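# Move top stock card onto the adjacent waste pile

## Task

Lift the uppermost card (a stiff plywood tile) from the face-down stock and put it on the waste pile next to it, in the row closest to the viewer, so that the card is supported by that pile and nothing else. Disturb nothing else. The result only counts if the card stays put without the robot holding it, and anything the robot is touching at the end must not sink once released.

## Robot and tools

Robot: a single six-joint arm (waist, shoulder, elbow, wrist pitch, wrist yaw, wrist roll) with a parallel two-finger gripper. There is only one arm, so every command carries a single gripper target, never one per arm.

Frame: the scene frame has its origin on the table surface straight below the arm base; +z is up, +x points away from the base, and +y is to the left when facing along +x. Positions are in metres, angles in radians. The base may sit slightly tilted, and the reported hand position gets less accurate at long reach.

Gripper axes: the fingers extend along the gripper's +x and close along its y. end_effector_position is the point midway between the finger pads, about 3 to 4 cm short of the fingertips.

The 8-number row (used by execute_actions and move): x, y, z, qw, qx, qy, qz, opening. The first three are an absolute target position for end_effector_position in the scene frame (metres); the next four are an absolute target orientation quaternion, w first, also in the scene frame. Together they are a pose, not an offset. The opening is on a scale from -1 to 1: +1 means fully open (0.088 m), the empty fingers touch at about -0.80, and anything below that down to -1 closes no further. Closing from fully open takes at least about half a second. To keep a given orientation, repeat its quaternion in each row rather than copying the reported one, which can drift.

Limits on commands: each control step, the commanded pose is trimmed to at most 70 mm and 16 degrees away from the measured pose; damped inverse kinematics then drives the joints, favouring position over orientation when both cannot be met. A target more than 0.6 m from the last reported position along any gripper axis is refused, and a refused call moves nothing.

execute_actions: argument "actions" is a list holding one item or none, plus optional "pictures" (boolean). An empty list just reports the state. An action {"rows": [...], "steps": n} gives 1 to 15 rows and up to 15 steps of 1/30 s (default 15); one row is used per step, and the final row repeats if rows run out. A wait {"steps": n} (up to 300) sends nothing new and returns when n steps have passed since the previous result, with thinking time counted inside them. After an action ends, the arm only continues toward the last trimmed pose, so far targets need several calls; read the pose and send the remainder.

move: arguments "target" (one 8-number row, absolute pose as above) and "speed" (m/s, 0.002 to 0.5, default 0.25; turning rate capped at twice that in rad/s). It drives a straight path lasting 0.5 to 10 s; longer paths stop at 10 s short of the goal. Rotation takes the shorter direction. It does not slow for obstacles, the hand lags and may overshoot the speed, especially with the arm stretched. The opening is applied at the start. Its result adds a "move:" line with the outcome (done, off_target, moving, held, fault) and any limits that acted (paced = clipped pose; held = steps blocked by a check, after which motion can jump quickly), plus distance to target.

wait: "seconds" from 0 to 10; the scene keeps running with no new command.

zoom_image: "camera" (cam_head_left, cam_head_right, cam_high, cam_wrist) and "region" [x0, y0, x1, y1] in pixels, top-left origin, at most 504 by 504. Gives a sharper crop of that camera's latest image. All four cameras are 504x504; calibration (K, distortion, T_world_to_cam) is supplied and may be off by a couple of degrees and several millimetres.

read_manual: optional "section" (only "licences"); returns licence text, moves nothing.

finished_scene: "scene" = the current scene's number.

Result lines: the state line gives end_effector_position, end_effector_quat_wxyz and velocities. Joint positions and velocities list the six joints (rad, rad/s) then the pad gap (m). Joint ranges: waist -3.054 to 3.054, shoulder 0.000 to 3.142, elbow 0.000 to 2.356, wrist pitch -1.571 to 1.571, wrist yaw -1.571 to 1.571, wrist roll -3.142 to 3.142. grip_measured is the measured opening on the command scale; it can be off by about 1 mm throughout, and reads up to about 3 mm (0.061) narrower than the pads while squeezing something hard. "pose unreachable" means the clearance check (which treats the base mount as arm) altered or blocked the command; HELD marks each affected step. "Hand target" is the pose the controller currently drives toward. Joint torques are total drive output; External joint torques estimate outside load (including friction and held weight), or say "no reading".

Gripping: command an opening below grip_measured to hold; about 0.07 below gives a firm hold, less gives a gentler one. A thin part (under about 3 mm) gets proportionally less force. Pad force tops out around 34 to 49 N, and first contact can spike higher.

Things to avoid: contact torque reaching a joint's load limit (waist 18.2, shoulder 22.5, elbow 22.4, wrist pitch 5.92, wrist yaw 5.9, wrist roll 5.54 N m, held weight included) causes a TORQUE FAULT: a 10 s stop and the rest of the call is skipped. Impacts are harder at higher speed and with targets set deeper past contact. Holding loads heats motors: MOTOR HOT from 50 °C, an OVER-TEMPERATURE FAULT hold at 95 °C, and power loss if cooling fails. Friction can leave the hand short or tilted, and small moves may not happen, so check pose after each motion. Occasional tugs on held parts or pushes on loose ones may occur. Do not drop, slam, or shove things, do not knock anything off the table, and release the card so it rests on the waste pile by itself. The simulation keeps running while replies are written.

Each tool is called after ">>>" as name(argument=value, ...), one argument or row to a line, values as JSON.

## Session

>>> execute_actions(
  actions=[],
)

Scene clock: 0.00 s of 4000.00 s.
end_effector_position=(+0.1637, -0.1946, +0.2357) grip_measured=-0.777 end_effector_quat_wxyz=(+0.986, -0.117, +0.038, -0.109) end_effector_velocity=(-0.000, +0.002, -0.003) end_effector_angular_velocity=(+0.015, +0.003, +0.005)
Joint positions: [-1.418  0.913  0.283  0.501 -1.238 -0.375  0.001]
Joint velocities: [-0.002 -0.002 -0.002 -0.022 -0.007 -0.007 -0.   ]
Joint torques (N m, as the arm reports them, + toward a larger angle): no reading
External joint torques (N m, as the arm's controller estimates them; a push from outside toward a larger angle lowers the number): no reading
Heat: hottest wrist yaw 21 °C (+0.0 °C/min).
Hand target: +0.164, -0.195, +0.236; +0.986, -0.117, +0.038, -0.109

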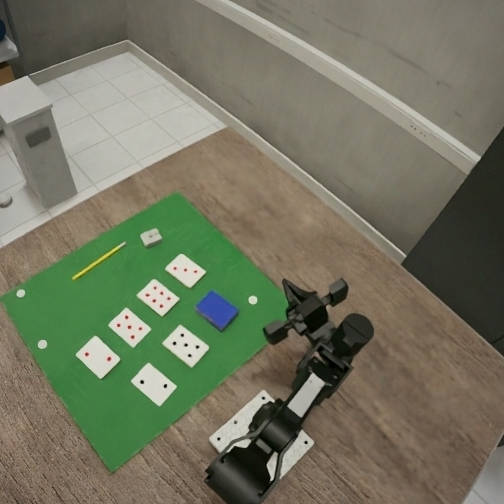

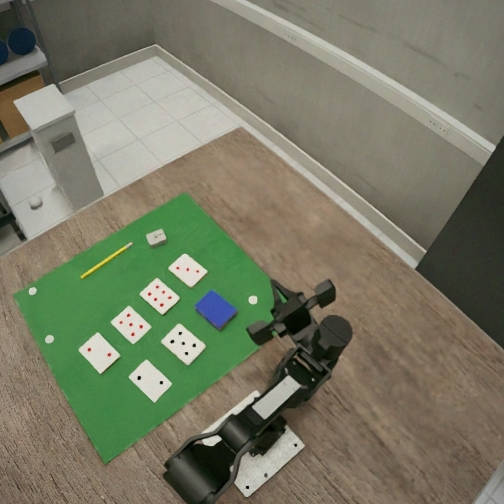

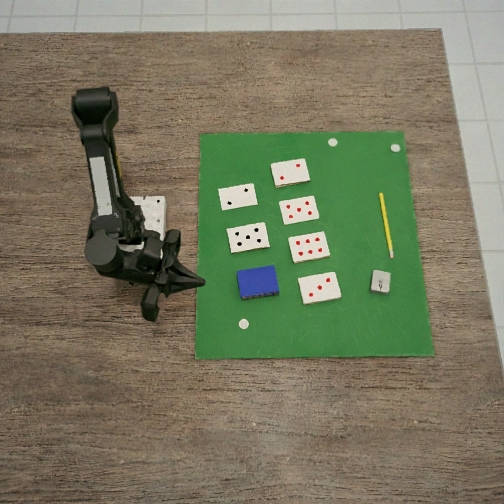

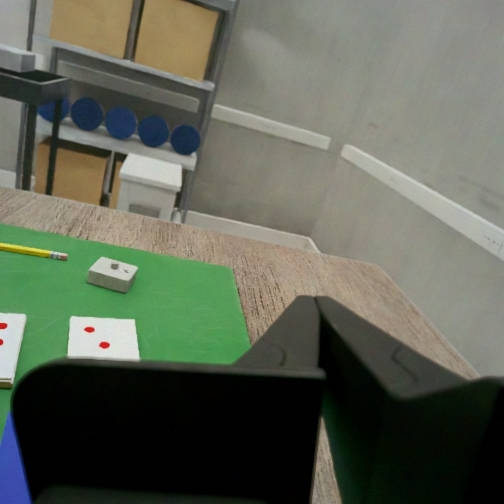

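>>> zoom_image(
  camera="cam_high",
  region=[200, 170, 360, 330],
)

>>> zoom_image(
  camera="cam_high",
  region=[225, 255, 295, 310],
)

>>> zoom_image(
  camera="cam_head_left",
  region=[150, 270, 260, 380],
)

Region (200, 170, 360, 330) of cam_high's 504x504 image, scaled by 3.150, with more detail than that image has.

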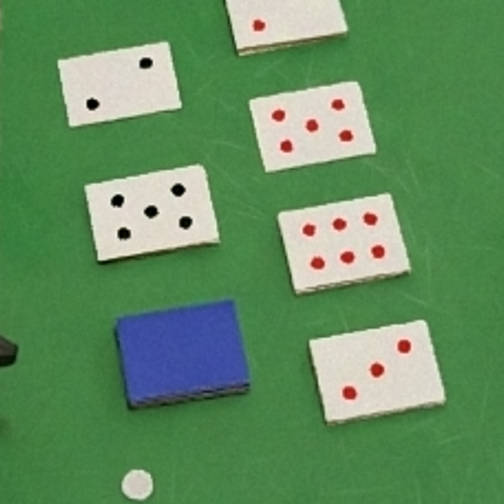

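Region (225, 255, 295, 310) of cam_high's 504x504 image, scaled by 7.200, with more detail than that image has; it fills the top 396 rows of this view, and the rest is white.

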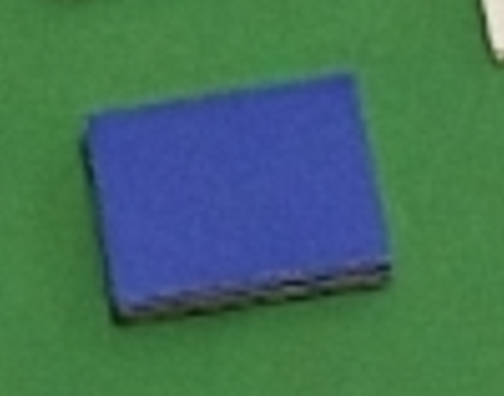

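Region (150, 270, 260, 380) of cam_head_left's 504x504 image, scaled by 4.582, with more detail than that image has.

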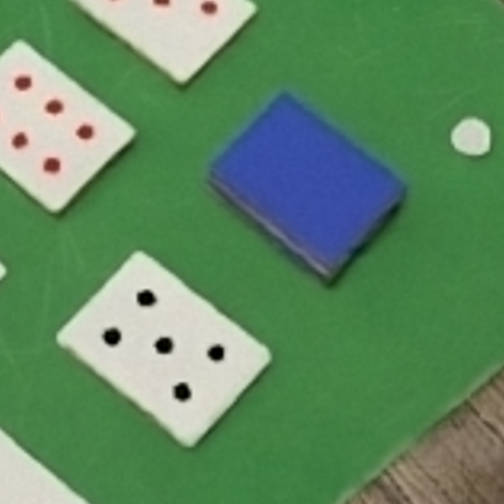

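>>> move(
  target=[0.25, -0.112, 0.16, 0.7044, -0.0616, 0.7044, 0.0616, 1],
  speed=0.25,
)

Scene clock: 37.63 s of 4000.00 s.
end_effector_position=(+0.2449, -0.1109, +0.1601) grip_measured=+1.000 end_effector_quat_wxyz=(+0.698, -0.065, +0.711, +0.055) end_effector_velocity=(-0.000, +0.003, -0.002) end_effector_angular_velocity=(+0.019, +0.026, +0.015)
Joint positions: [-0.354  1.557  1.222 -1.235  0.031 -0.573  0.088]
Joint velocities: [ 0.007  0.022  0.012 -0.022 -0.007 -0.007  0.   ]
Joint torques (N m, as the arm reports them, + toward a larger angle): [ 0.32 -4.24  7.44  0.01  0.08  0.2 ]
External joint torques (N m, as the arm's controller estimates them; a push from outside toward a larger angle lowers the number): [ 0.25  1.09  2.03 -0.28  0.11  0.2 ]
Heat: hottest elbow 23 °C (+3.2 °C/min).
Hand target: +0.248, -0.112, +0.161; +0.698, -0.066, +0.711, +0.052
Off the commanded pose: 0.005 m, 1 deg.
After step 90, 31.10 s passed at rest.
move: done
camera_calibration (this result's frames):
cam_wrist: T_world_to_cam=[[0.212106, -0.976835, -0.028362, -0.13901], [-0.911198, -0.208176, 0.355501, 0.166271], [-0.353171, -0.0495607, -0.934245, 0.312583], [0, 0, 0, 1]] pos_world=[0.291386, -0.0856842, 0.228977]

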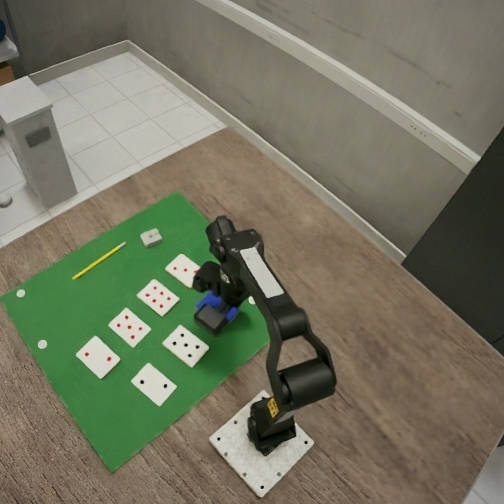

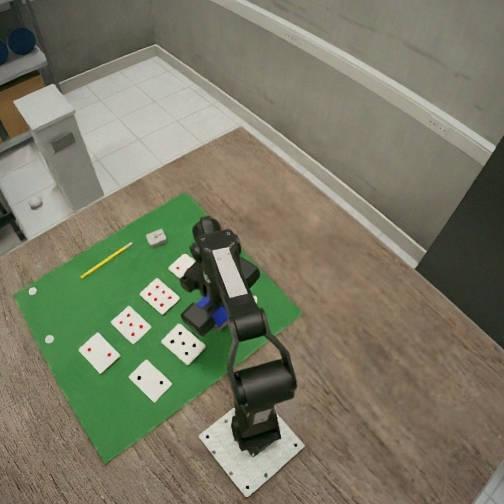

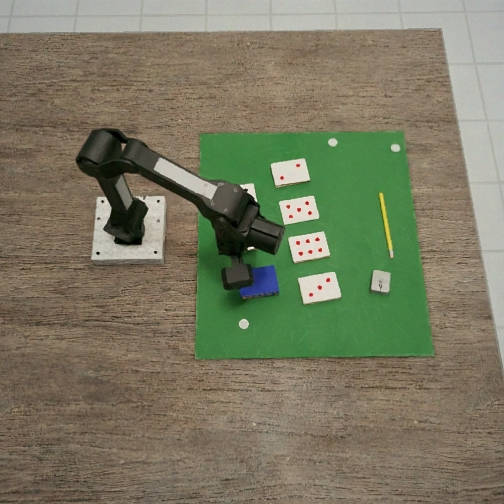

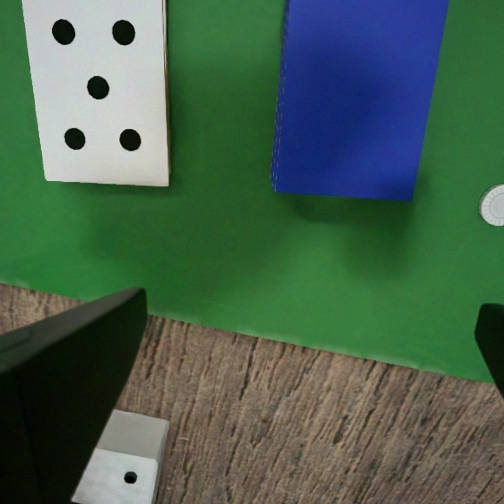

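>>> zoom_image(
  camera="cam_wrist",
  region=[250, 0, 330, 80],
)

>>> zoom_image(
  camera="cam_wrist",
  region=[140, 120, 300, 220],
)

Region (250, 0, 330, 80) of cam_wrist's 504x504 image, scaled by 6.300, with more detail than that image has.

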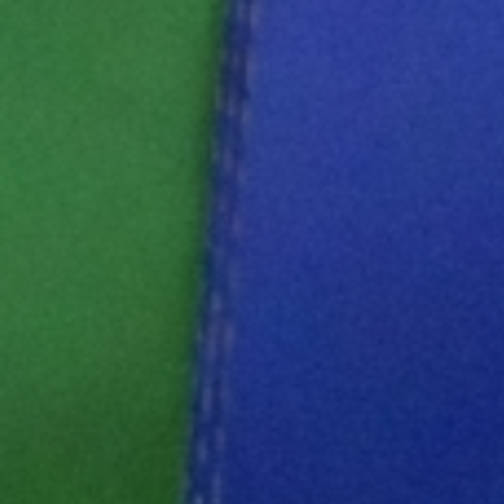

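Region (140, 120, 300, 220) of cam_wrist's 504x504 image, scaled by 3.150, with more detail than that image has; it fills the top 315 rows of this view, and the rest is white.

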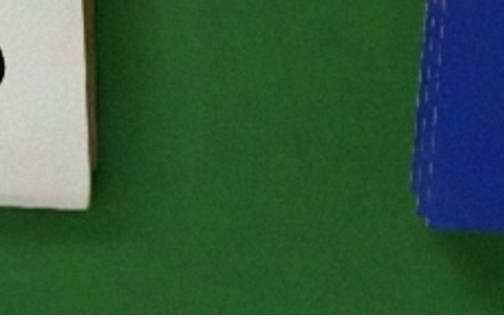

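>>> move(
  target=[0.33, -0.125, 0.10, 0.7051, -0.0536, 0.7051, 0.0536, 1],
  speed=0.15,
)

Scene clock: 76.20 s of 4000.00 s.
end_effector_position=(+0.3248, -0.1257, +0.1002) grip_measured=+1.000 end_effector_quat_wxyz=(+0.703, -0.055, +0.707, +0.054) end_effector_velocity=(-0.001, +0.001, -0.002) end_effector_angular_velocity=(+0.011, +0.009, +0.005)
Joint positions: [-0.311  1.895  1.376 -1.047  0.014 -0.516  0.088]
Joint velocities: [-0.002  0.007  0.002 -0.007 -0.007 -0.007  0.   ]
Joint torques (N m, as the arm reports them, + toward a larger angle): [ 0.35 -6.2   7.2   0.35 -0.17  0.14]
External joint torques (N m, as the arm's controller estimates them; a push from outside toward a larger angle lowers the number): [ 0.26  1.51  1.9   0.06 -0.14  0.14]
Heat: hottest elbow 25 °C (+3.0 °C/min).
Hand target: +0.329, -0.125, +0.100; +0.705, -0.054, +0.705, +0.054
Off the commanded pose: 0.005 m, 0 deg.
After step 90, 34.33 s passed at rest.
move: done
camera_calibration (this result's frames):
cam_wrist: T_world_to_cam=[[0.197421, -0.979515, -0.0396845, -0.166474], [-0.918297, -0.198949, 0.342271, 0.26208], [-0.343155, -0.0311293, -0.938763, 0.283632], [0, 0, 0, 1]] pos_world=[0.370863, -0.102094, 0.169954]

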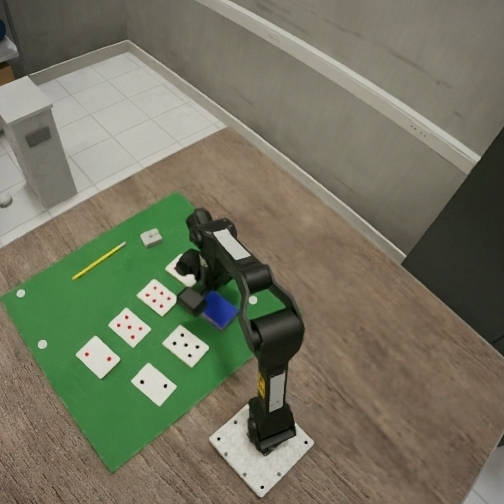

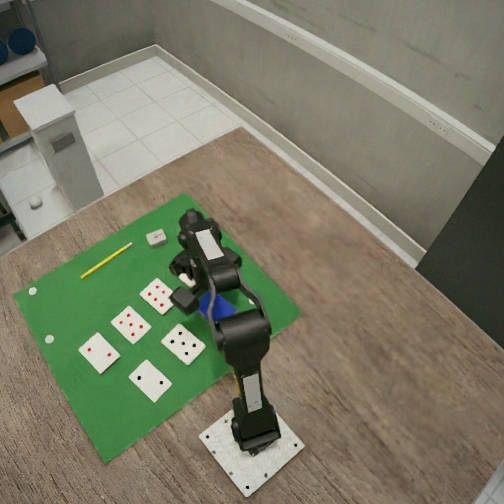

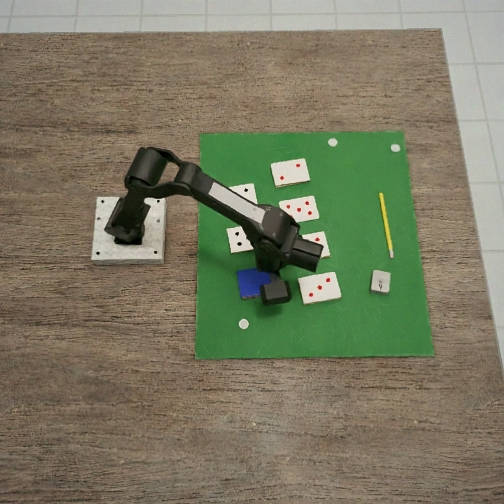

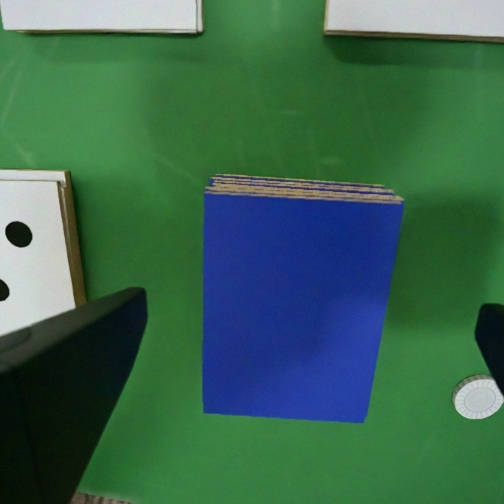

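>>> zoom_image(
  camera="cam_wrist",
  region=[190, 160, 290, 220],
)

>>> zoom_image(
  camera="cam_wrist",
  region=[320, 165, 420, 225],
)

>>> zoom_image(
  camera="cam_wrist",
  region=[0, 155, 110, 265],
)

Region (190, 160, 290, 220) of cam_wrist's 504x504 image, scaled by 5.040, with more detail than that image has; it fills the top 302 rows of this view, and the rest is white.

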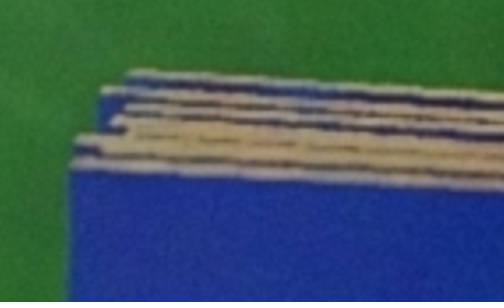

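Region (320, 165, 420, 225) of cam_wrist's 504x504 image, scaled by 5.040, with more detail than that image has; it fills the top 302 rows of this view, and the rest is white.

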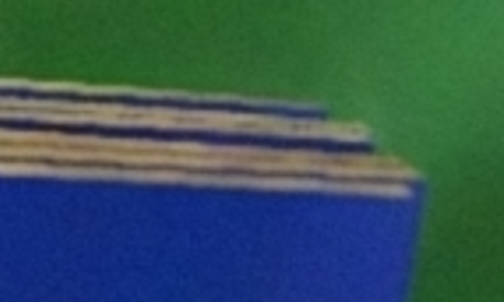

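Region (0, 155, 110, 265) of cam_wrist's 504x504 image, scaled by 4.582, with more detail than that image has.

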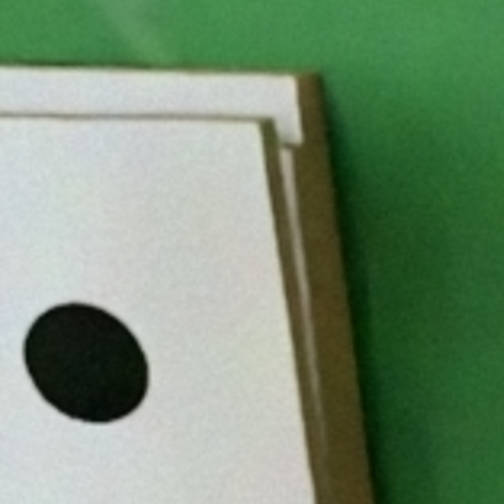

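>>> move(
  target=[0.318, -0.1235, 0.084, 0.7049, -0.0555, 0.7049, 0.0555, 0.18],
  speed=0.05,
)

Scene clock: 123.50 s of 4000.00 s.
end_effector_position=(+0.3196, -0.1234, +0.0828) grip_measured=+0.185 end_effector_quat_wxyz=(+0.703, -0.055, +0.707, +0.054) end_effector_velocity=(-0.002, +0.001, -0.002) end_effector_angular_velocity=(+0.008, -0.000, +0.005)
Joint positions: [-0.311  1.897  1.305 -0.976  0.013 -0.516  0.048]
Joint velocities: [-0.002 -0.002 -0.012  0.007 -0.007 -0.007 -0.001]
Joint torques (N m, as the arm reports them, + toward a larger angle): [-0.14 -8.74  4.22  0.3  -0.2  -0.26]
External joint torques (N m, as the arm's controller estimates them; a push from outside toward a larger angle lowers the number): [-0.21 -1.23 -0.93  0.   -0.17 -0.26]
Heat: hottest elbow 26 °C (+1.0 °C/min).
Hand target: +0.318, -0.123, +0.084; +0.705, -0.055, +0.705, +0.055
Off the commanded pose: 0.002 m, 0 deg.
After step 90, 43.50 s passed at rest.
move: done
camera_calibration (this result's frames):
cam_wrist: T_world_to_cam=[[0.198139, -0.979332, -0.04062, -0.164099], [-0.917822, -0.199921, 0.342978, 0.263345], [-0.34401, -0.0306756, -0.938465, 0.265913], [0, 0, 0, 1]] pos_world=[0.365695, -0.0999021, 0.152563]

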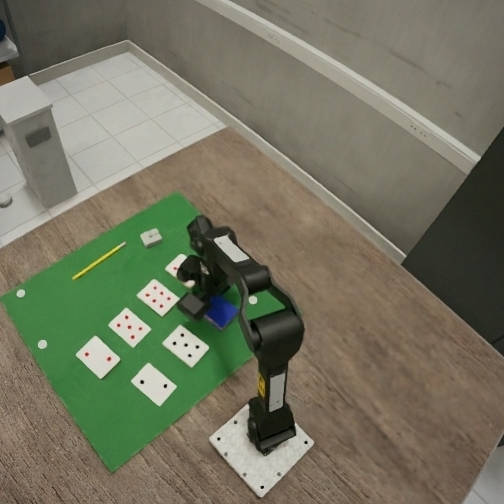

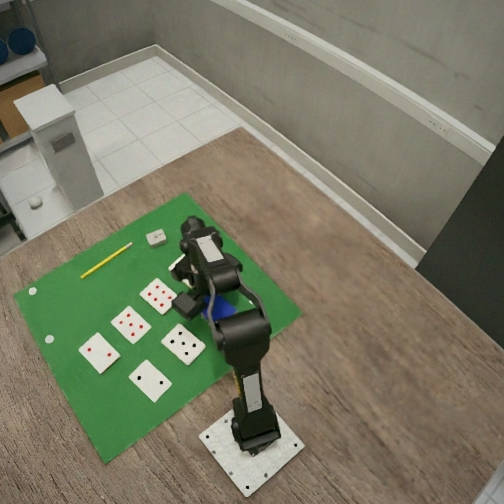

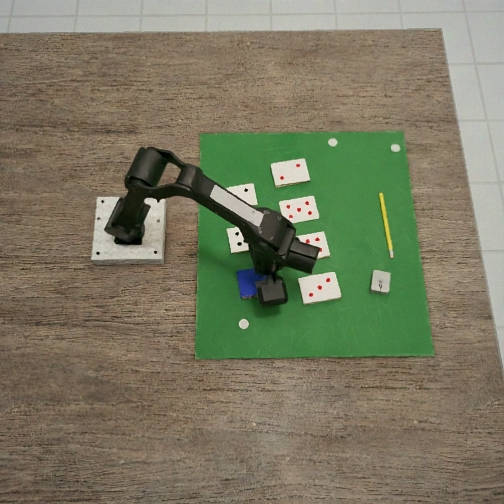

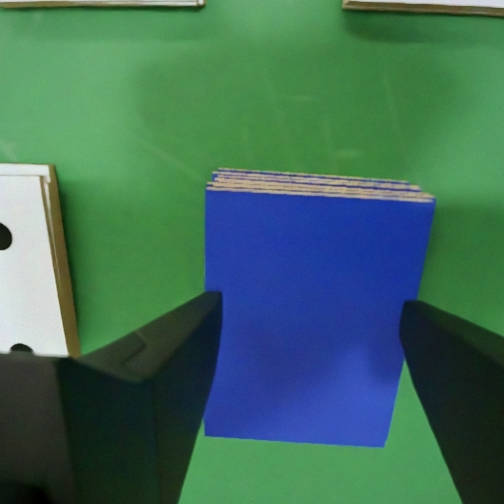

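>>> move(
  target=[0.318, -0.1245, 0.072, 0.7049, -0.0555, 0.7049, 0.0555, 0.1],
  speed=0.01,
)

Scene clock: 133.13 s of 4000.00 s.
end_effector_position=(+0.3206, -0.1248, +0.0764) grip_measured=+0.103 end_effector_quat_wxyz=(+0.709, -0.058, +0.701, +0.052) end_effector_velocity=(-0.000, +0.000, -0.001) end_effector_angular_velocity=(+0.006, -0.005, +0.020)
Joint positions: [-0.314  1.897  1.278 -0.93   0.013 -0.519  0.044]
Joint velocities: [-0.002 -0.002 -0.007  0.007 -0.007 -0.022 -0.   ]
Joint torques (N m, as the arm reports them, + toward a larger angle): [-0.21 -6.78  4.41  0.41 -0.2  -0.25]
External joint torques (N m, as the arm's controller estimates them; a push from outside toward a larger angle lowers the number): [-0.27  0.73 -0.71  0.08 -0.17 -0.25]
Heat: hottest shoulder 26 °C (+1.0 °C/min).
Hand target: +0.318, -0.124, +0.072; +0.705, -0.055, +0.705, +0.056
Off the commanded pose: 0.005 m, 1 deg.
After step 90, 5.37 s passed at rest.
move: done
camera_calibration (this result's frames):
cam_wrist: T_world_to_cam=[[0.198581, -0.979582, -0.0313697, -0.166757], [-0.923513, -0.197739, 0.328669, 0.269351], [-0.328162, -0.036297, -0.943924, 0.254787], [0, 0, 0, 1]] pos_world=[0.365475, -0.100843, 0.146741]

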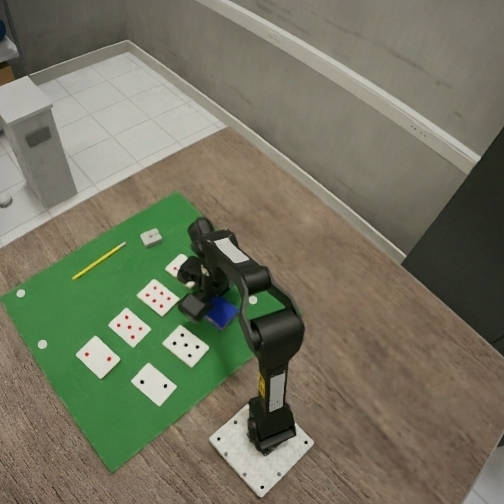

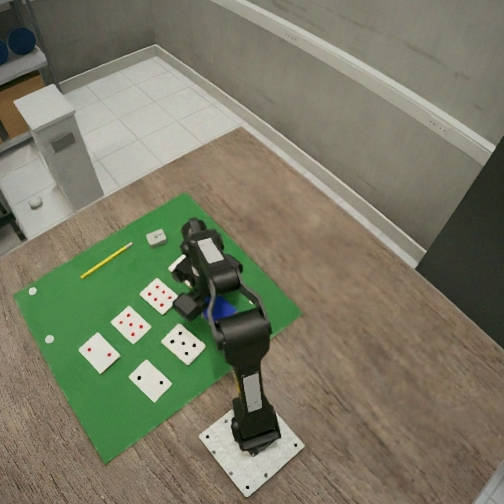

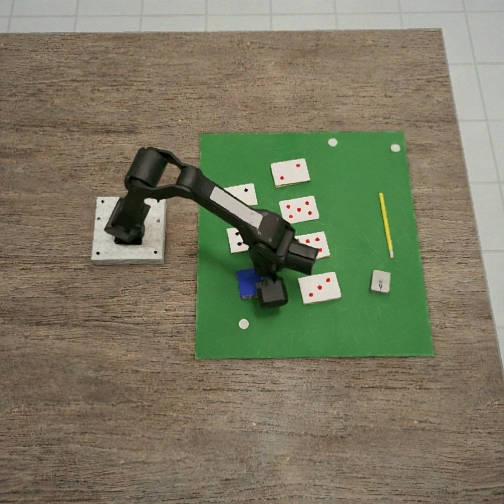

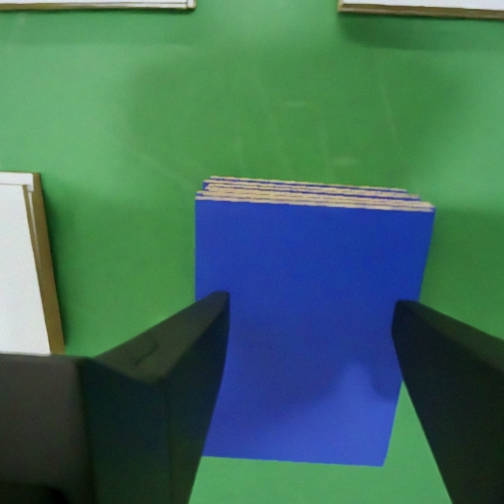

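>>> execute_actions(
  actions=[
    {"rows": [[0.3179,-0.1245,0.0716,0.7049,-0.0555,0.7049,0.0555,0.1],[0.3178,-0.1244,0.0712,0.7049,-0.0555,0.7049,0.0555,0.1],[0.3177,-0.1244,0.0708,0.7049,-0.0555,0.7049,0.0555,0.1],[0.3176,-0.1243,0.0704,0.7049,-0.0555,0.7049,0.0555,0.1],[0.3174,-0.1243,0.0700,0.7049,-0.0555,0.7049,0.0555,0.1],[0.3173,-0.1242,0.0696,0.7049,-0.0555,0.7049,0.0555,0.1],[0.3172,-0.1242,0.0692,0.7049,-0.0555,0.7049,0.0555,0.1],[0.3171,-0.1241,0.0688,0.7049,-0.0555,0.7049,0.0555,0.1],[0.3170,-0.1241,0.0684,0.7049,-0.0555,0.7049,0.0555,0.1],[0.3169,-0.1241,0.0680,0.7049,-0.0555,0.7049,0.0555,0.1]], "steps": 15},
  ],
  pictures=false,
)

Scene clock: 153.93 s of 4000.00 s.
end_effector_position=(+0.3197, -0.1245, +0.0732) grip_measured=+0.103 end_effector_quat_wxyz=(+0.709, -0.058, +0.701, +0.052) end_effector_velocity=(+0.002, +0.002, -0.002) end_effector_angular_velocity=(+0.016, -0.019, -0.010)
Joint positions: [-0.315  1.897  1.264 -0.915  0.012 -0.52   0.044]
Joint velocities: [-0.002 -0.002 -0.012  0.022 -0.022  0.007 -0.   ]
Joint torques (N m, as the arm reports them, + toward a larger angle): [-0.22 -6.45  4.44  0.33 -0.17 -0.22]
External joint torques (N m, as the arm's controller estimates them; a push from outside toward a larger angle lowers the number): [-0.3   1.11 -0.73 -0.01 -0.14 -0.22]
Heat: hottest shoulder 26 °C (+0.0 °C/min).
Hand target: +0.317, -0.124, +0.068; +0.705, -0.055, +0.705, +0.056
Off the commanded pose: 0.006 m, 1 deg.
Steps of this call (steps 1 to 90: nothing new was sent; then 17.30 s passed at rest; steps 91 to 105: all 15 steps of this action). Readings (end_effector_position):
91: (+0.3206, -0.1249, +0.0762)
92: (+0.3206, -0.1249, +0.0761)
94: (+0.3207, -0.1249, +0.0758)
98: (+0.3202, -0.1247, +0.0746)
105: the state above

>>> execute_actions(
  actions=[
    {"rows": [[0.3167,-0.1240,0.0677,0.7049,-0.0555,0.7049,0.0555,0.1],[0.3165,-0.1240,0.0674,0.7049,-0.0555,0.7049,0.0555,0.1],[0.3163,-0.1239,0.0671,0.7049,-0.0555,0.7049,0.0555,0.1],[0.3161,-0.1238,0.0668,0.7049,-0.0555,0.7049,0.0555,0.1],[0.3159,-0.1237,0.0665,0.7049,-0.0555,0.7049,0.0555,0.1],[0.3157,-0.1237,0.0662,0.7049,-0.0555,0.7049,0.0555,0.1],[0.3155,-0.1236,0.0659,0.7049,-0.0555,0.7049,0.0555,0.1],[0.3153,-0.1235,0.0656,0.7049,-0.0555,0.7049,0.0555,0.1],[0.3151,-0.1234,0.0653,0.7049,-0.0555,0.7049,0.0555,0.1],[0.3149,-0.1233,0.0650,0.7049,-0.0555,0.7049,0.0555,0.1]], "steps": 15},
  ],
  pictures=false,
)

Scene clock: 170.83 s of 4000.00 s.
end_effector_position=(+0.3177, -0.1237, +0.0693) grip_measured=+0.103 end_effector_quat_wxyz=(+0.708, -0.058, +0.701, +0.052) end_effector_velocity=(-0.005, +0.001, -0.002) end_effector_angular_velocity=(+0.013, +0.013, +0.000)
Joint positions: [-0.315  1.897  1.247 -0.9    0.012 -0.52   0.044]
Joint velocities: [-0.007 -0.002 -0.012 -0.007 -0.007 -0.007  0.   ]
Joint torques (N m, as the arm reports them, + toward a larger angle): [-0.31 -6.73  4.29  0.4  -0.13 -0.2 ]
External joint torques (N m, as the arm's controller estimates them; a push from outside toward a larger angle lowers the number): [-0.33  0.78 -0.77  0.09 -0.1  -0.2 ]
Heat: hottest shoulder 27 °C (+1.0 °C/min).
Hand target: +0.315, -0.123, +0.065; +0.705, -0.056, +0.705, +0.056
Off the commanded pose: 0.005 m, 1 deg.
Steps of this call (steps 1 to 90: nothing new was sent; then 13.40 s passed at rest; steps 91 to 105: all 15 steps of this action). Readings (end_effector_position):
91: (+0.3198, -0.1245, +0.0729)
92: (+0.3197, -0.1245, +0.0727)
94: (+0.3195, -0.1244, +0.0724)
98: (+0.3187, -0.1241, +0.0710)
105: the state above

Elbow-only control is smooth. Continue down.

>>> move(
  target=[0.3129, -0.1226, 0.061, 0.7049, -0.0555, 0.7049, 0.0555, 0.1],
  speed=0.005,
)

Scene clock: 179.83 s of 4000.00 s.
end_effector_position=(+0.3167, -0.1233, +0.0660) grip_measured=+0.103 end_effector_quat_wxyz=(+0.709, -0.058, +0.701, +0.052) end_effector_velocity=(-0.002, +0.001, +0.000) end_effector_angular_velocity=(+0.009, +0.004, +0.005)
Joint positions: [-0.315  1.897  1.233 -0.884  0.012 -0.521  0.044]
Joint velocities: [-0.002 -0.002 -0.002 -0.007 -0.007 -0.007 -0.   ]
Joint torques (N m, as the arm reports them, + toward a larger angle): [-0.24 -6.81  3.73  0.52 -0.1  -0.24]
External joint torques (N m, as the arm's controller estimates them; a push from outside toward a larger angle lowers the number): [-0.33  0.57 -1.29  0.19 -0.07 -0.24]
Heat: hottest shoulder 27 °C (+1.0 °C/min).
Hand target: +0.313, -0.123, +0.061; +0.705, -0.056, +0.705, +0.055
Off the commanded pose: 0.006 m, 1 deg.
After step 90, 3.90 s passed at rest.
move: done
camera_calibration (this result's frames):
cam_wrist: T_world_to_cam=[[0.199012, -0.97949, -0.0315055, -0.164966], [-0.924032, -0.198259, 0.326891, 0.269675], [-0.326433, -0.0359432, -0.944537, 0.243362], [0, 0, 0, 1]] pos_world=[0.36146, -0.0993699, 0.136512]

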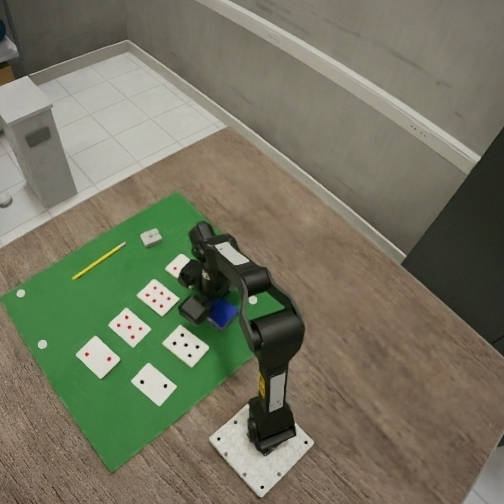

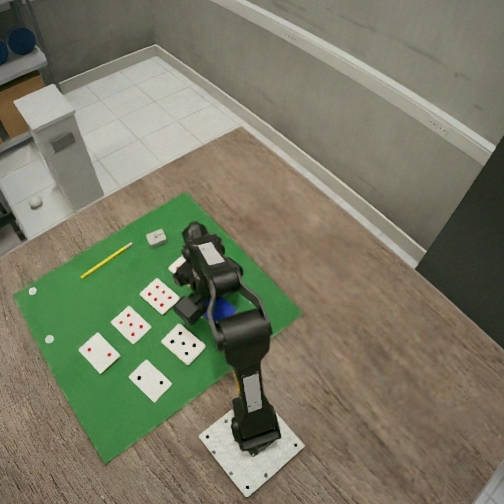

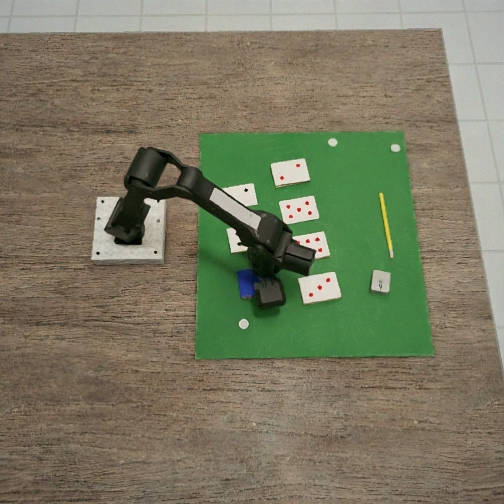

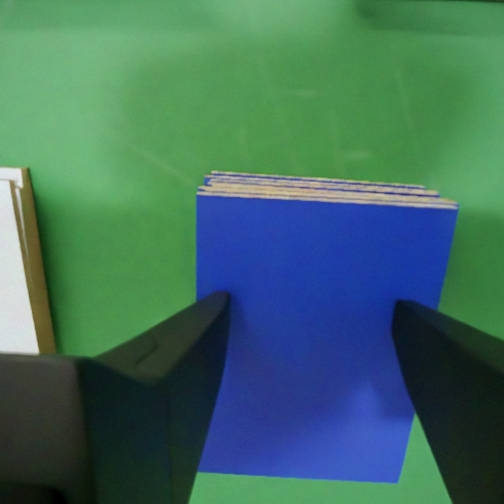

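>>> execute_actions(
  actions=[
    {"rows": [[0.3128,-0.1226,0.0607,0.7049,-0.0555,0.7049,0.0555,0.1],[0.3127,-0.1225,0.0604,0.7049,-0.0555,0.7049,0.0555,0.1],[0.3126,-0.1225,0.0601,0.7049,-0.0555,0.7049,0.0555,0.1],[0.3125,-0.1224,0.0598,0.7049,-0.0555,0.7049,0.0555,0.1],[0.3124,-0.1224,0.0595,0.7049,-0.0555,0.7049,0.0555,0.1]], "steps": 12},
  ],
  pictures=false,
)

Scene clock: 201.63 s of 4000.00 s.
end_effector_position=(+0.3164, -0.1231, +0.0653) grip_measured=+0.103 end_effector_quat_wxyz=(+0.709, -0.057, +0.701, +0.052) end_effector_velocity=(-0.005, +0.002, +0.000) end_effector_angular_velocity=(+0.015, +0.018, -0.009)
Joint positions: [-0.315  1.897  1.23  -0.881  0.011 -0.521  0.044]
Joint velocities: [-0.002 -0.002 -0.002 -0.022 -0.007  0.007 -0.   ]
Joint torques (N m, as the arm reports them, + toward a larger angle): [-0.21 -6.7   3.17  0.69 -0.08 -0.22]
External joint torques (N m, as the arm's controller estimates them; a push from outside toward a larger angle lowers the number): [-0.33  0.69 -1.84  0.37 -0.04 -0.22]
Heat: hottest shoulder 27 °C (+1.0 °C/min).
Hand target: +0.312, -0.122, +0.060; +0.705, -0.055, +0.705, +0.056
Off the commanded pose: 0.007 m, 1 deg.
Steps of this call (steps 1 to 90: nothing new was sent; then 18.40 s passed at rest; steps 91 to 102: all 12 steps of this action). Readings (end_effector_position):
91: (+0.3167, -0.1232, +0.0660)
92: (+0.3166, -0.1232, +0.0659)
94: (+0.3166, -0.1232, +0.0657)
98: (+0.3164, -0.1232, +0.0654)
102: the state above

>>> execute_actions(
  actions=[
    {"rows": [[0.3128,-0.1225,0.0605,0.7049,-0.0555,0.7049,0.0555,0.1],[0.3132,-0.1227,0.0615,0.7049,-0.0555,0.7049,0.0555,0.1],[0.3136,-0.1228,0.0625,0.7049,-0.0555,0.7049,0.0555,0.1],[0.314,-0.123,0.0635,0.7049,-0.0555,0.7049,0.0555,0.1],[0.3144,-0.1231,0.0645,0.7049,-0.0555,0.7049,0.0555,0.1],[0.3148,-0.1233,0.0655,0.7049,-0.0555,0.7049,0.0555,0.1],[0.3152,-0.1234,0.0665,0.7049,-0.0555,0.7049,0.0555,0.1],[0.3156,-0.1236,0.0675,0.7049,-0.0555,0.7049,0.0555,0.1],[0.316,-0.1237,0.0685,0.7049,-0.0555,0.7049,0.0555,0.1],[0.3164,-0.1239,0.0695,0.7049,-0.0555,0.7049,0.0555,0.1]], "steps": 15},
  ],
  pictures=false,
)

Scene clock: 218.53 s of 4000.00 s.
end_effector_position=(+0.3133, -0.1220, +0.0674) grip_measured=+0.103 end_effector_quat_wxyz=(+0.703, -0.054, +0.707, +0.055) end_effector_velocity=(-0.002, +0.003, +0.003) end_effector_angular_velocity=(+0.028, +0.013, +0.005)
Joint positions: [-0.315  1.897  1.239 -0.91   0.011 -0.521  0.044]
Joint velocities: [-0.002  0.002  0.017 -0.037 -0.022 -0.007 -0.   ]
Joint torques (N m, as the arm reports them, + toward a larger angle): [-0.02 -6.79  6.97  0.12 -0.06 -0.16]
External joint torques (N m, as the arm's controller estimates them; a push from outside toward a larger angle lowers the number): [-0.11  0.53  1.98 -0.18 -0.02 -0.16]
Heat: hottest shoulder 27 °C (+1.0 °C/min).
Hand target: +0.316, -0.124, +0.070; +0.705, -0.056, +0.705, +0.055
Off the commanded pose: 0.004 m, 0 deg.
Steps of this call (steps 1 to 90: nothing new was sent; then 13.40 s passed at rest; steps 91 to 105: all 15 steps of this action). Readings (end_effector_position):
91: (+0.3164, -0.1231, +0.0653)
92: (+0.3164, -0.1231, +0.0653)
94: (+0.3162, -0.1231, +0.0652)
98: (+0.3162, -0.1231, +0.0663)
105: the state above

>>> execute_actions(
  actions=[
    {"rows": [[0.3164,-0.1239,0.0695,0.7049,-0.0555,0.7049,0.0555,0.75],[0.3164,-0.1239,0.0695,0.7049,-0.0555,0.7049,0.0555,0.75],[0.3164,-0.1239,0.0695,0.7049,-0.0555,0.7049,0.0555,0.75],[0.3164,-0.1239,0.0695,0.7049,-0.0555,0.7049,0.0555,0.75],[0.3164,-0.1239,0.0695,0.7049,-0.0555,0.7049,0.0555,0.75],[0.3164,-0.1239,0.0695,0.7049,-0.0555,0.7049,0.0555,0.75],[0.3162,-0.1244,0.0695,0.7049,-0.0555,0.7049,0.0555,0.75],[0.316,-0.1249,0.0695,0.7049,-0.0555,0.7049,0.0555,0.75],[0.3158,-0.1254,0.0695,0.7049,-0.0555,0.7049,0.0555,0.75],[0.3156,-0.1259,0.0695,0.7049,-0.0555,0.7049,0.0555,0.75],[0.3154,-0.1263,0.0695,0.7049,-0.0555,0.7049,0.0555,0.75]], "steps": 15},
  ],
  pictures=false,
)

>>> execute_actions(
  actions=[
    {"rows": [[0.3151,-0.1262,0.0687,0.7049,-0.0555,0.7049,0.0555,0.75],[0.3148,-0.126,0.0679,0.7049,-0.0555,0.7049,0.0555,0.75],[0.3145,-0.1259,0.0671,0.7049,-0.0555,0.7049,0.0555,0.75],[0.3142,-0.1258,0.0663,0.7049,-0.0555,0.7049,0.0555,0.75],[0.3139,-0.1257,0.0655,0.7049,-0.0555,0.7049,0.0555,0.75],[0.3136,-0.1256,0.0647,0.7049,-0.0555,0.7049,0.0555,0.75],[0.3133,-0.1254,0.0639,0.7049,-0.0555,0.7049,0.0555,0.75],[0.313,-0.1253,0.0631,0.7049,-0.0555,0.7049,0.0555,0.75],[0.3127,-0.1252,0.0623,0.7049,-0.0555,0.7049,0.0555,0.75],[0.3124,-0.1251,0.0617,0.7049,-0.0555,0.7049,0.0555,0.75],[0.3122,-0.125,0.0613,0.7049,-0.0555,0.7049,0.0555,0.75],[0.312,-0.125,0.061,0.7049,-0.0555,0.7049,0.0555,0.75]], "steps": 15},
  ],
)

Scene clock: 256.60 s of 4000.00 s.
end_effector_position=(+0.3128, -0.1241, +0.0682) grip_measured=+0.734 end_effector_quat_wxyz=(+0.703, -0.054, +0.707, +0.055) end_effector_velocity=(-0.003, -0.002, +0.002) end_effector_angular_velocity=(+0.021, -0.006, +0.005)
Joint positions: [-0.322  1.897  1.243 -0.914  0.011 -0.526  0.075]
Joint velocities: [-0.017 -0.007 -0.002 -0.007 -0.022 -0.022  0.005]
Joint torques (N m, as the arm reports them, + toward a larger angle): [-0.31 -6.7   7.05  0.07 -0.13 -0.2 ]
External joint torques (N m, as the arm's controller estimates them; a push from outside toward a larger angle lowers the number): [-0.42  0.76  2.   -0.22 -0.08 -0.2 ]
Heat: hottest shoulder 28 °C (+1.0 °C/min).
Hand target: +0.315, -0.126, +0.069; +0.705, -0.055, +0.705, +0.055
Off the commanded pose: 0.004 m, 0 deg.
Steps of this call (steps 1 to 90: nothing new was sent; then 34.57 s passed at rest; steps 91 to 105: all 15 steps of this action). Readings (end_effector_position):
91: (+0.3136, -0.1221, +0.0682)
92: (+0.3136, -0.1221, +0.0682)
94: (+0.3136, -0.1221, +0.0682)
98: (+0.3135, -0.1222, +0.0682)
105: the state above

Scene clock: 257.10 s of 4000.00 s.
end_effector_position=(+0.3148, -0.1250, +0.0654) grip_measured=+0.747 end_effector_quat_wxyz=(+0.708, -0.057, +0.702, +0.053) end_effector_velocity=(-0.007, +0.005, -0.009) end_effector_angular_velocity=(+0.027, +0.008, +0.005)
Joint positions: [-0.322  1.897  1.231 -0.885  0.011 -0.528  0.076]
Joint velocities: [-0.002 -0.002 -0.042  0.022 -0.022 -0.007 -0.   ]
Joint torques (N m, as the arm reports them, + toward a larger angle): [-0.17 -6.68  4.32  0.37 -0.09 -0.23]
External joint torques (N m, as the arm's controller estimates them; a push from outside toward a larger angle lowers the number): [-0.25  0.76 -0.75  0.03 -0.05 -0.24]
Heat: hottest shoulder 28 °C (+1.0 °C/min).
Hand target: +0.312, -0.125, +0.061; +0.705, -0.055, +0.705, +0.056
Off the commanded pose: 0.005 m, 1 deg.
Steps of this call (steps 1 to 15: all 15 steps of this action). Readings (end_effector_position):
1: (+0.3128, -0.1241, +0.0682)
2: (+0.3128, -0.1242, +0.0682)
4: (+0.3131, -0.1244, +0.0682)
8: (+0.3155, -0.1253, +0.0682)
15: the state above
camera_calibration (this result's frames):
cam_wrist: T_world_to_cam=[[0.198953, -0.979404, -0.0344368, -0.166076], [-0.922947, -0.199069, 0.329454, 0.267204], [-0.329524, -0.0337626, -0.943543, 0.24326], [0, 0, 0, 1]] pos_world=[0.359816, -0.101251, 0.135776]

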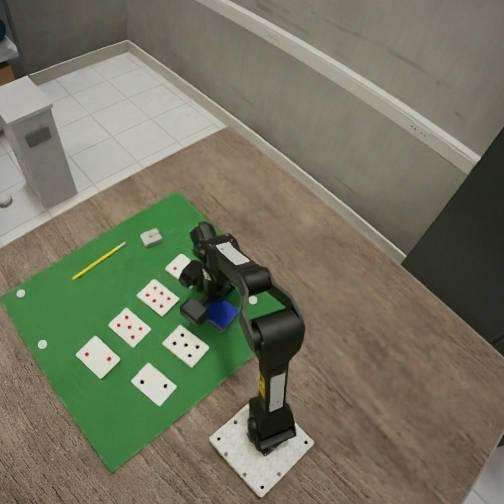

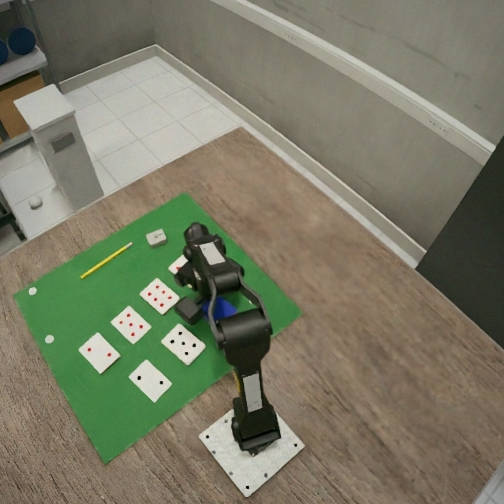

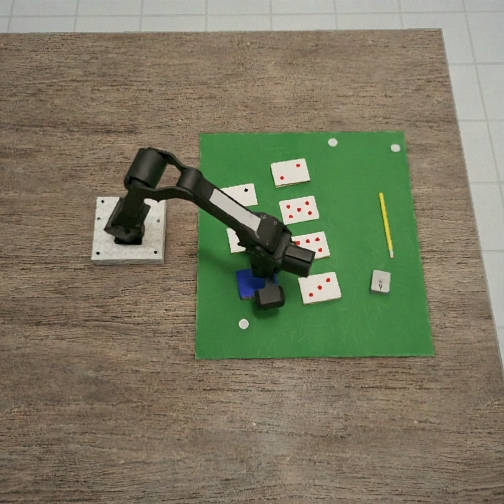

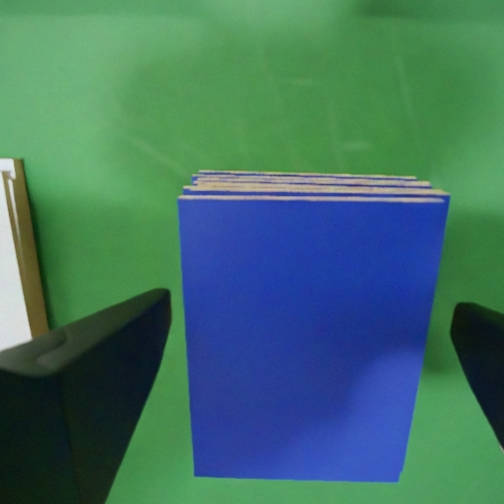

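>>> zoom_image(
  camera="cam_wrist",
  region=[370, 160, 480, 330],
)

>>> zoom_image(
  camera="cam_wrist",
  region=[150, 160, 260, 330],
)

>>> execute_actions(
  actions=[],
  pictures=false,
)

Region (370, 160, 480, 330) of cam_wrist's 504x504 image, scaled by 2.965, with more detail than that image has; it fills the left 326 columns of this view, and the rest is white.

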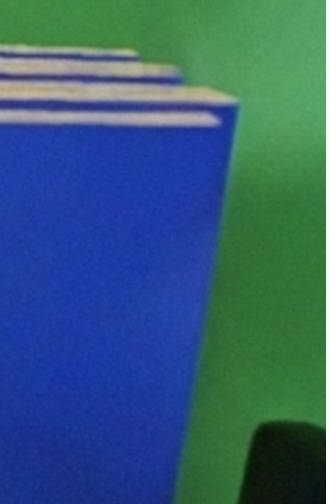

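Region (150, 160, 260, 330) of cam_wrist's 504x504 image, scaled by 2.965, with more detail than that image has; it fills the left 326 columns of this view, and the rest is white.

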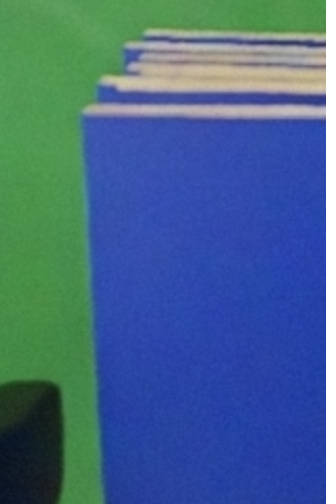

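Scene clock: 267.97 s of 4000.00 s.
end_effector_position=(+0.3147, -0.1251, +0.0647) grip_measured=+0.747 end_effector_quat_wxyz=(+0.708, -0.057, +0.701, +0.053) end_effector_velocity=(-0.003, -0.000, -0.001) end_effector_angular_velocity=(+0.011, +0.009, +0.000)
Joint positions: [-0.323  1.897  1.228 -0.881  0.011 -0.528  0.076]
Joint velocities: [-0.007  0.002 -0.002 -0.007 -0.007 -0.007 -0.   ]
Joint torques (N m, as the arm reports them, + toward a larger angle): [-0.36 -6.68  4.14  0.36 -0.08 -0.25]
External joint torques (N m, as the arm's controller estimates them; a push from outside toward a larger angle lowers the number): [-0.39  0.64 -0.86  0.03 -0.06 -0.25]
Heat: hottest shoulder 28 °C (+1.0 °C/min).
Hand target: +0.312, -0.125, +0.061; +0.705, -0.055, +0.705, +0.056
Off the commanded pose: 0.005 m, 1 deg.
Steps of this call (steps 1 to 90: nothing new was sent; then 7.87 s passed at rest). Readings (end_effector_position):
1: (+0.3148, -0.1250, +0.0652)
2: (+0.3149, -0.1250, +0.0651)
4: (+0.3148, -0.1252, +0.0650)
8: (+0.3147, -0.1251, +0.0648)
90: the state above

>>> execute_actions(
  actions=[
    {"rows": [[0.3119,-0.1250,0.0608,0.7049,-0.0555,0.7049,0.0555,0.7],[0.3118,-0.1249,0.0606,0.7049,-0.0555,0.7049,0.0555,0.68],[0.3117,-0.1249,0.0604,0.7049,-0.0555,0.7049,0.0555,0.66]], "steps": 15},
  ],
  pictures=false,
)

Scene clock: 281.50 s of 4000.00 s.
end_effector_position=(+0.3146, -0.1250, +0.0642) grip_measured=+0.665 end_effector_quat_wxyz=(+0.709, -0.057, +0.701, +0.053) end_effector_velocity=(-0.002, +0.001, +0.000) end_effector_angular_velocity=(+0.009, +0.004, +0.005)
Joint positions: [-0.323  1.897  1.225 -0.878  0.011 -0.528  0.072]
Joint velocities: [-0.002 -0.002 -0.002 -0.007 -0.007 -0.007 -0.001]
Joint torques (N m, as the arm reports them, + toward a larger angle): [-0.12 -6.75  4.4   0.33 -0.06 -0.2 ]
External joint torques (N m, as the arm's controller estimates them; a push from outside toward a larger angle lowers the number): [-0.21  0.63 -0.59  0.02 -0.02 -0.2 ]
Heat: hottest shoulder 28 °C (+1.0 °C/min).
Hand target: +0.312, -0.125, +0.060; +0.705, -0.055, +0.705, +0.055
Off the commanded pose: 0.005 m, 1 deg.
Steps of this call (steps 1 to 90: nothing new was sent; then 10.03 s passed at rest; steps 91 to 105: all 15 steps of this action). Readings (end_effector_position):
91: (+0.3148, -0.1251, +0.0647)
92: (+0.3149, -0.1252, +0.0647)
94: (+0.3148, -0.1251, +0.0645)
98: (+0.3146, -0.1251, +0.0643)
105: the state above


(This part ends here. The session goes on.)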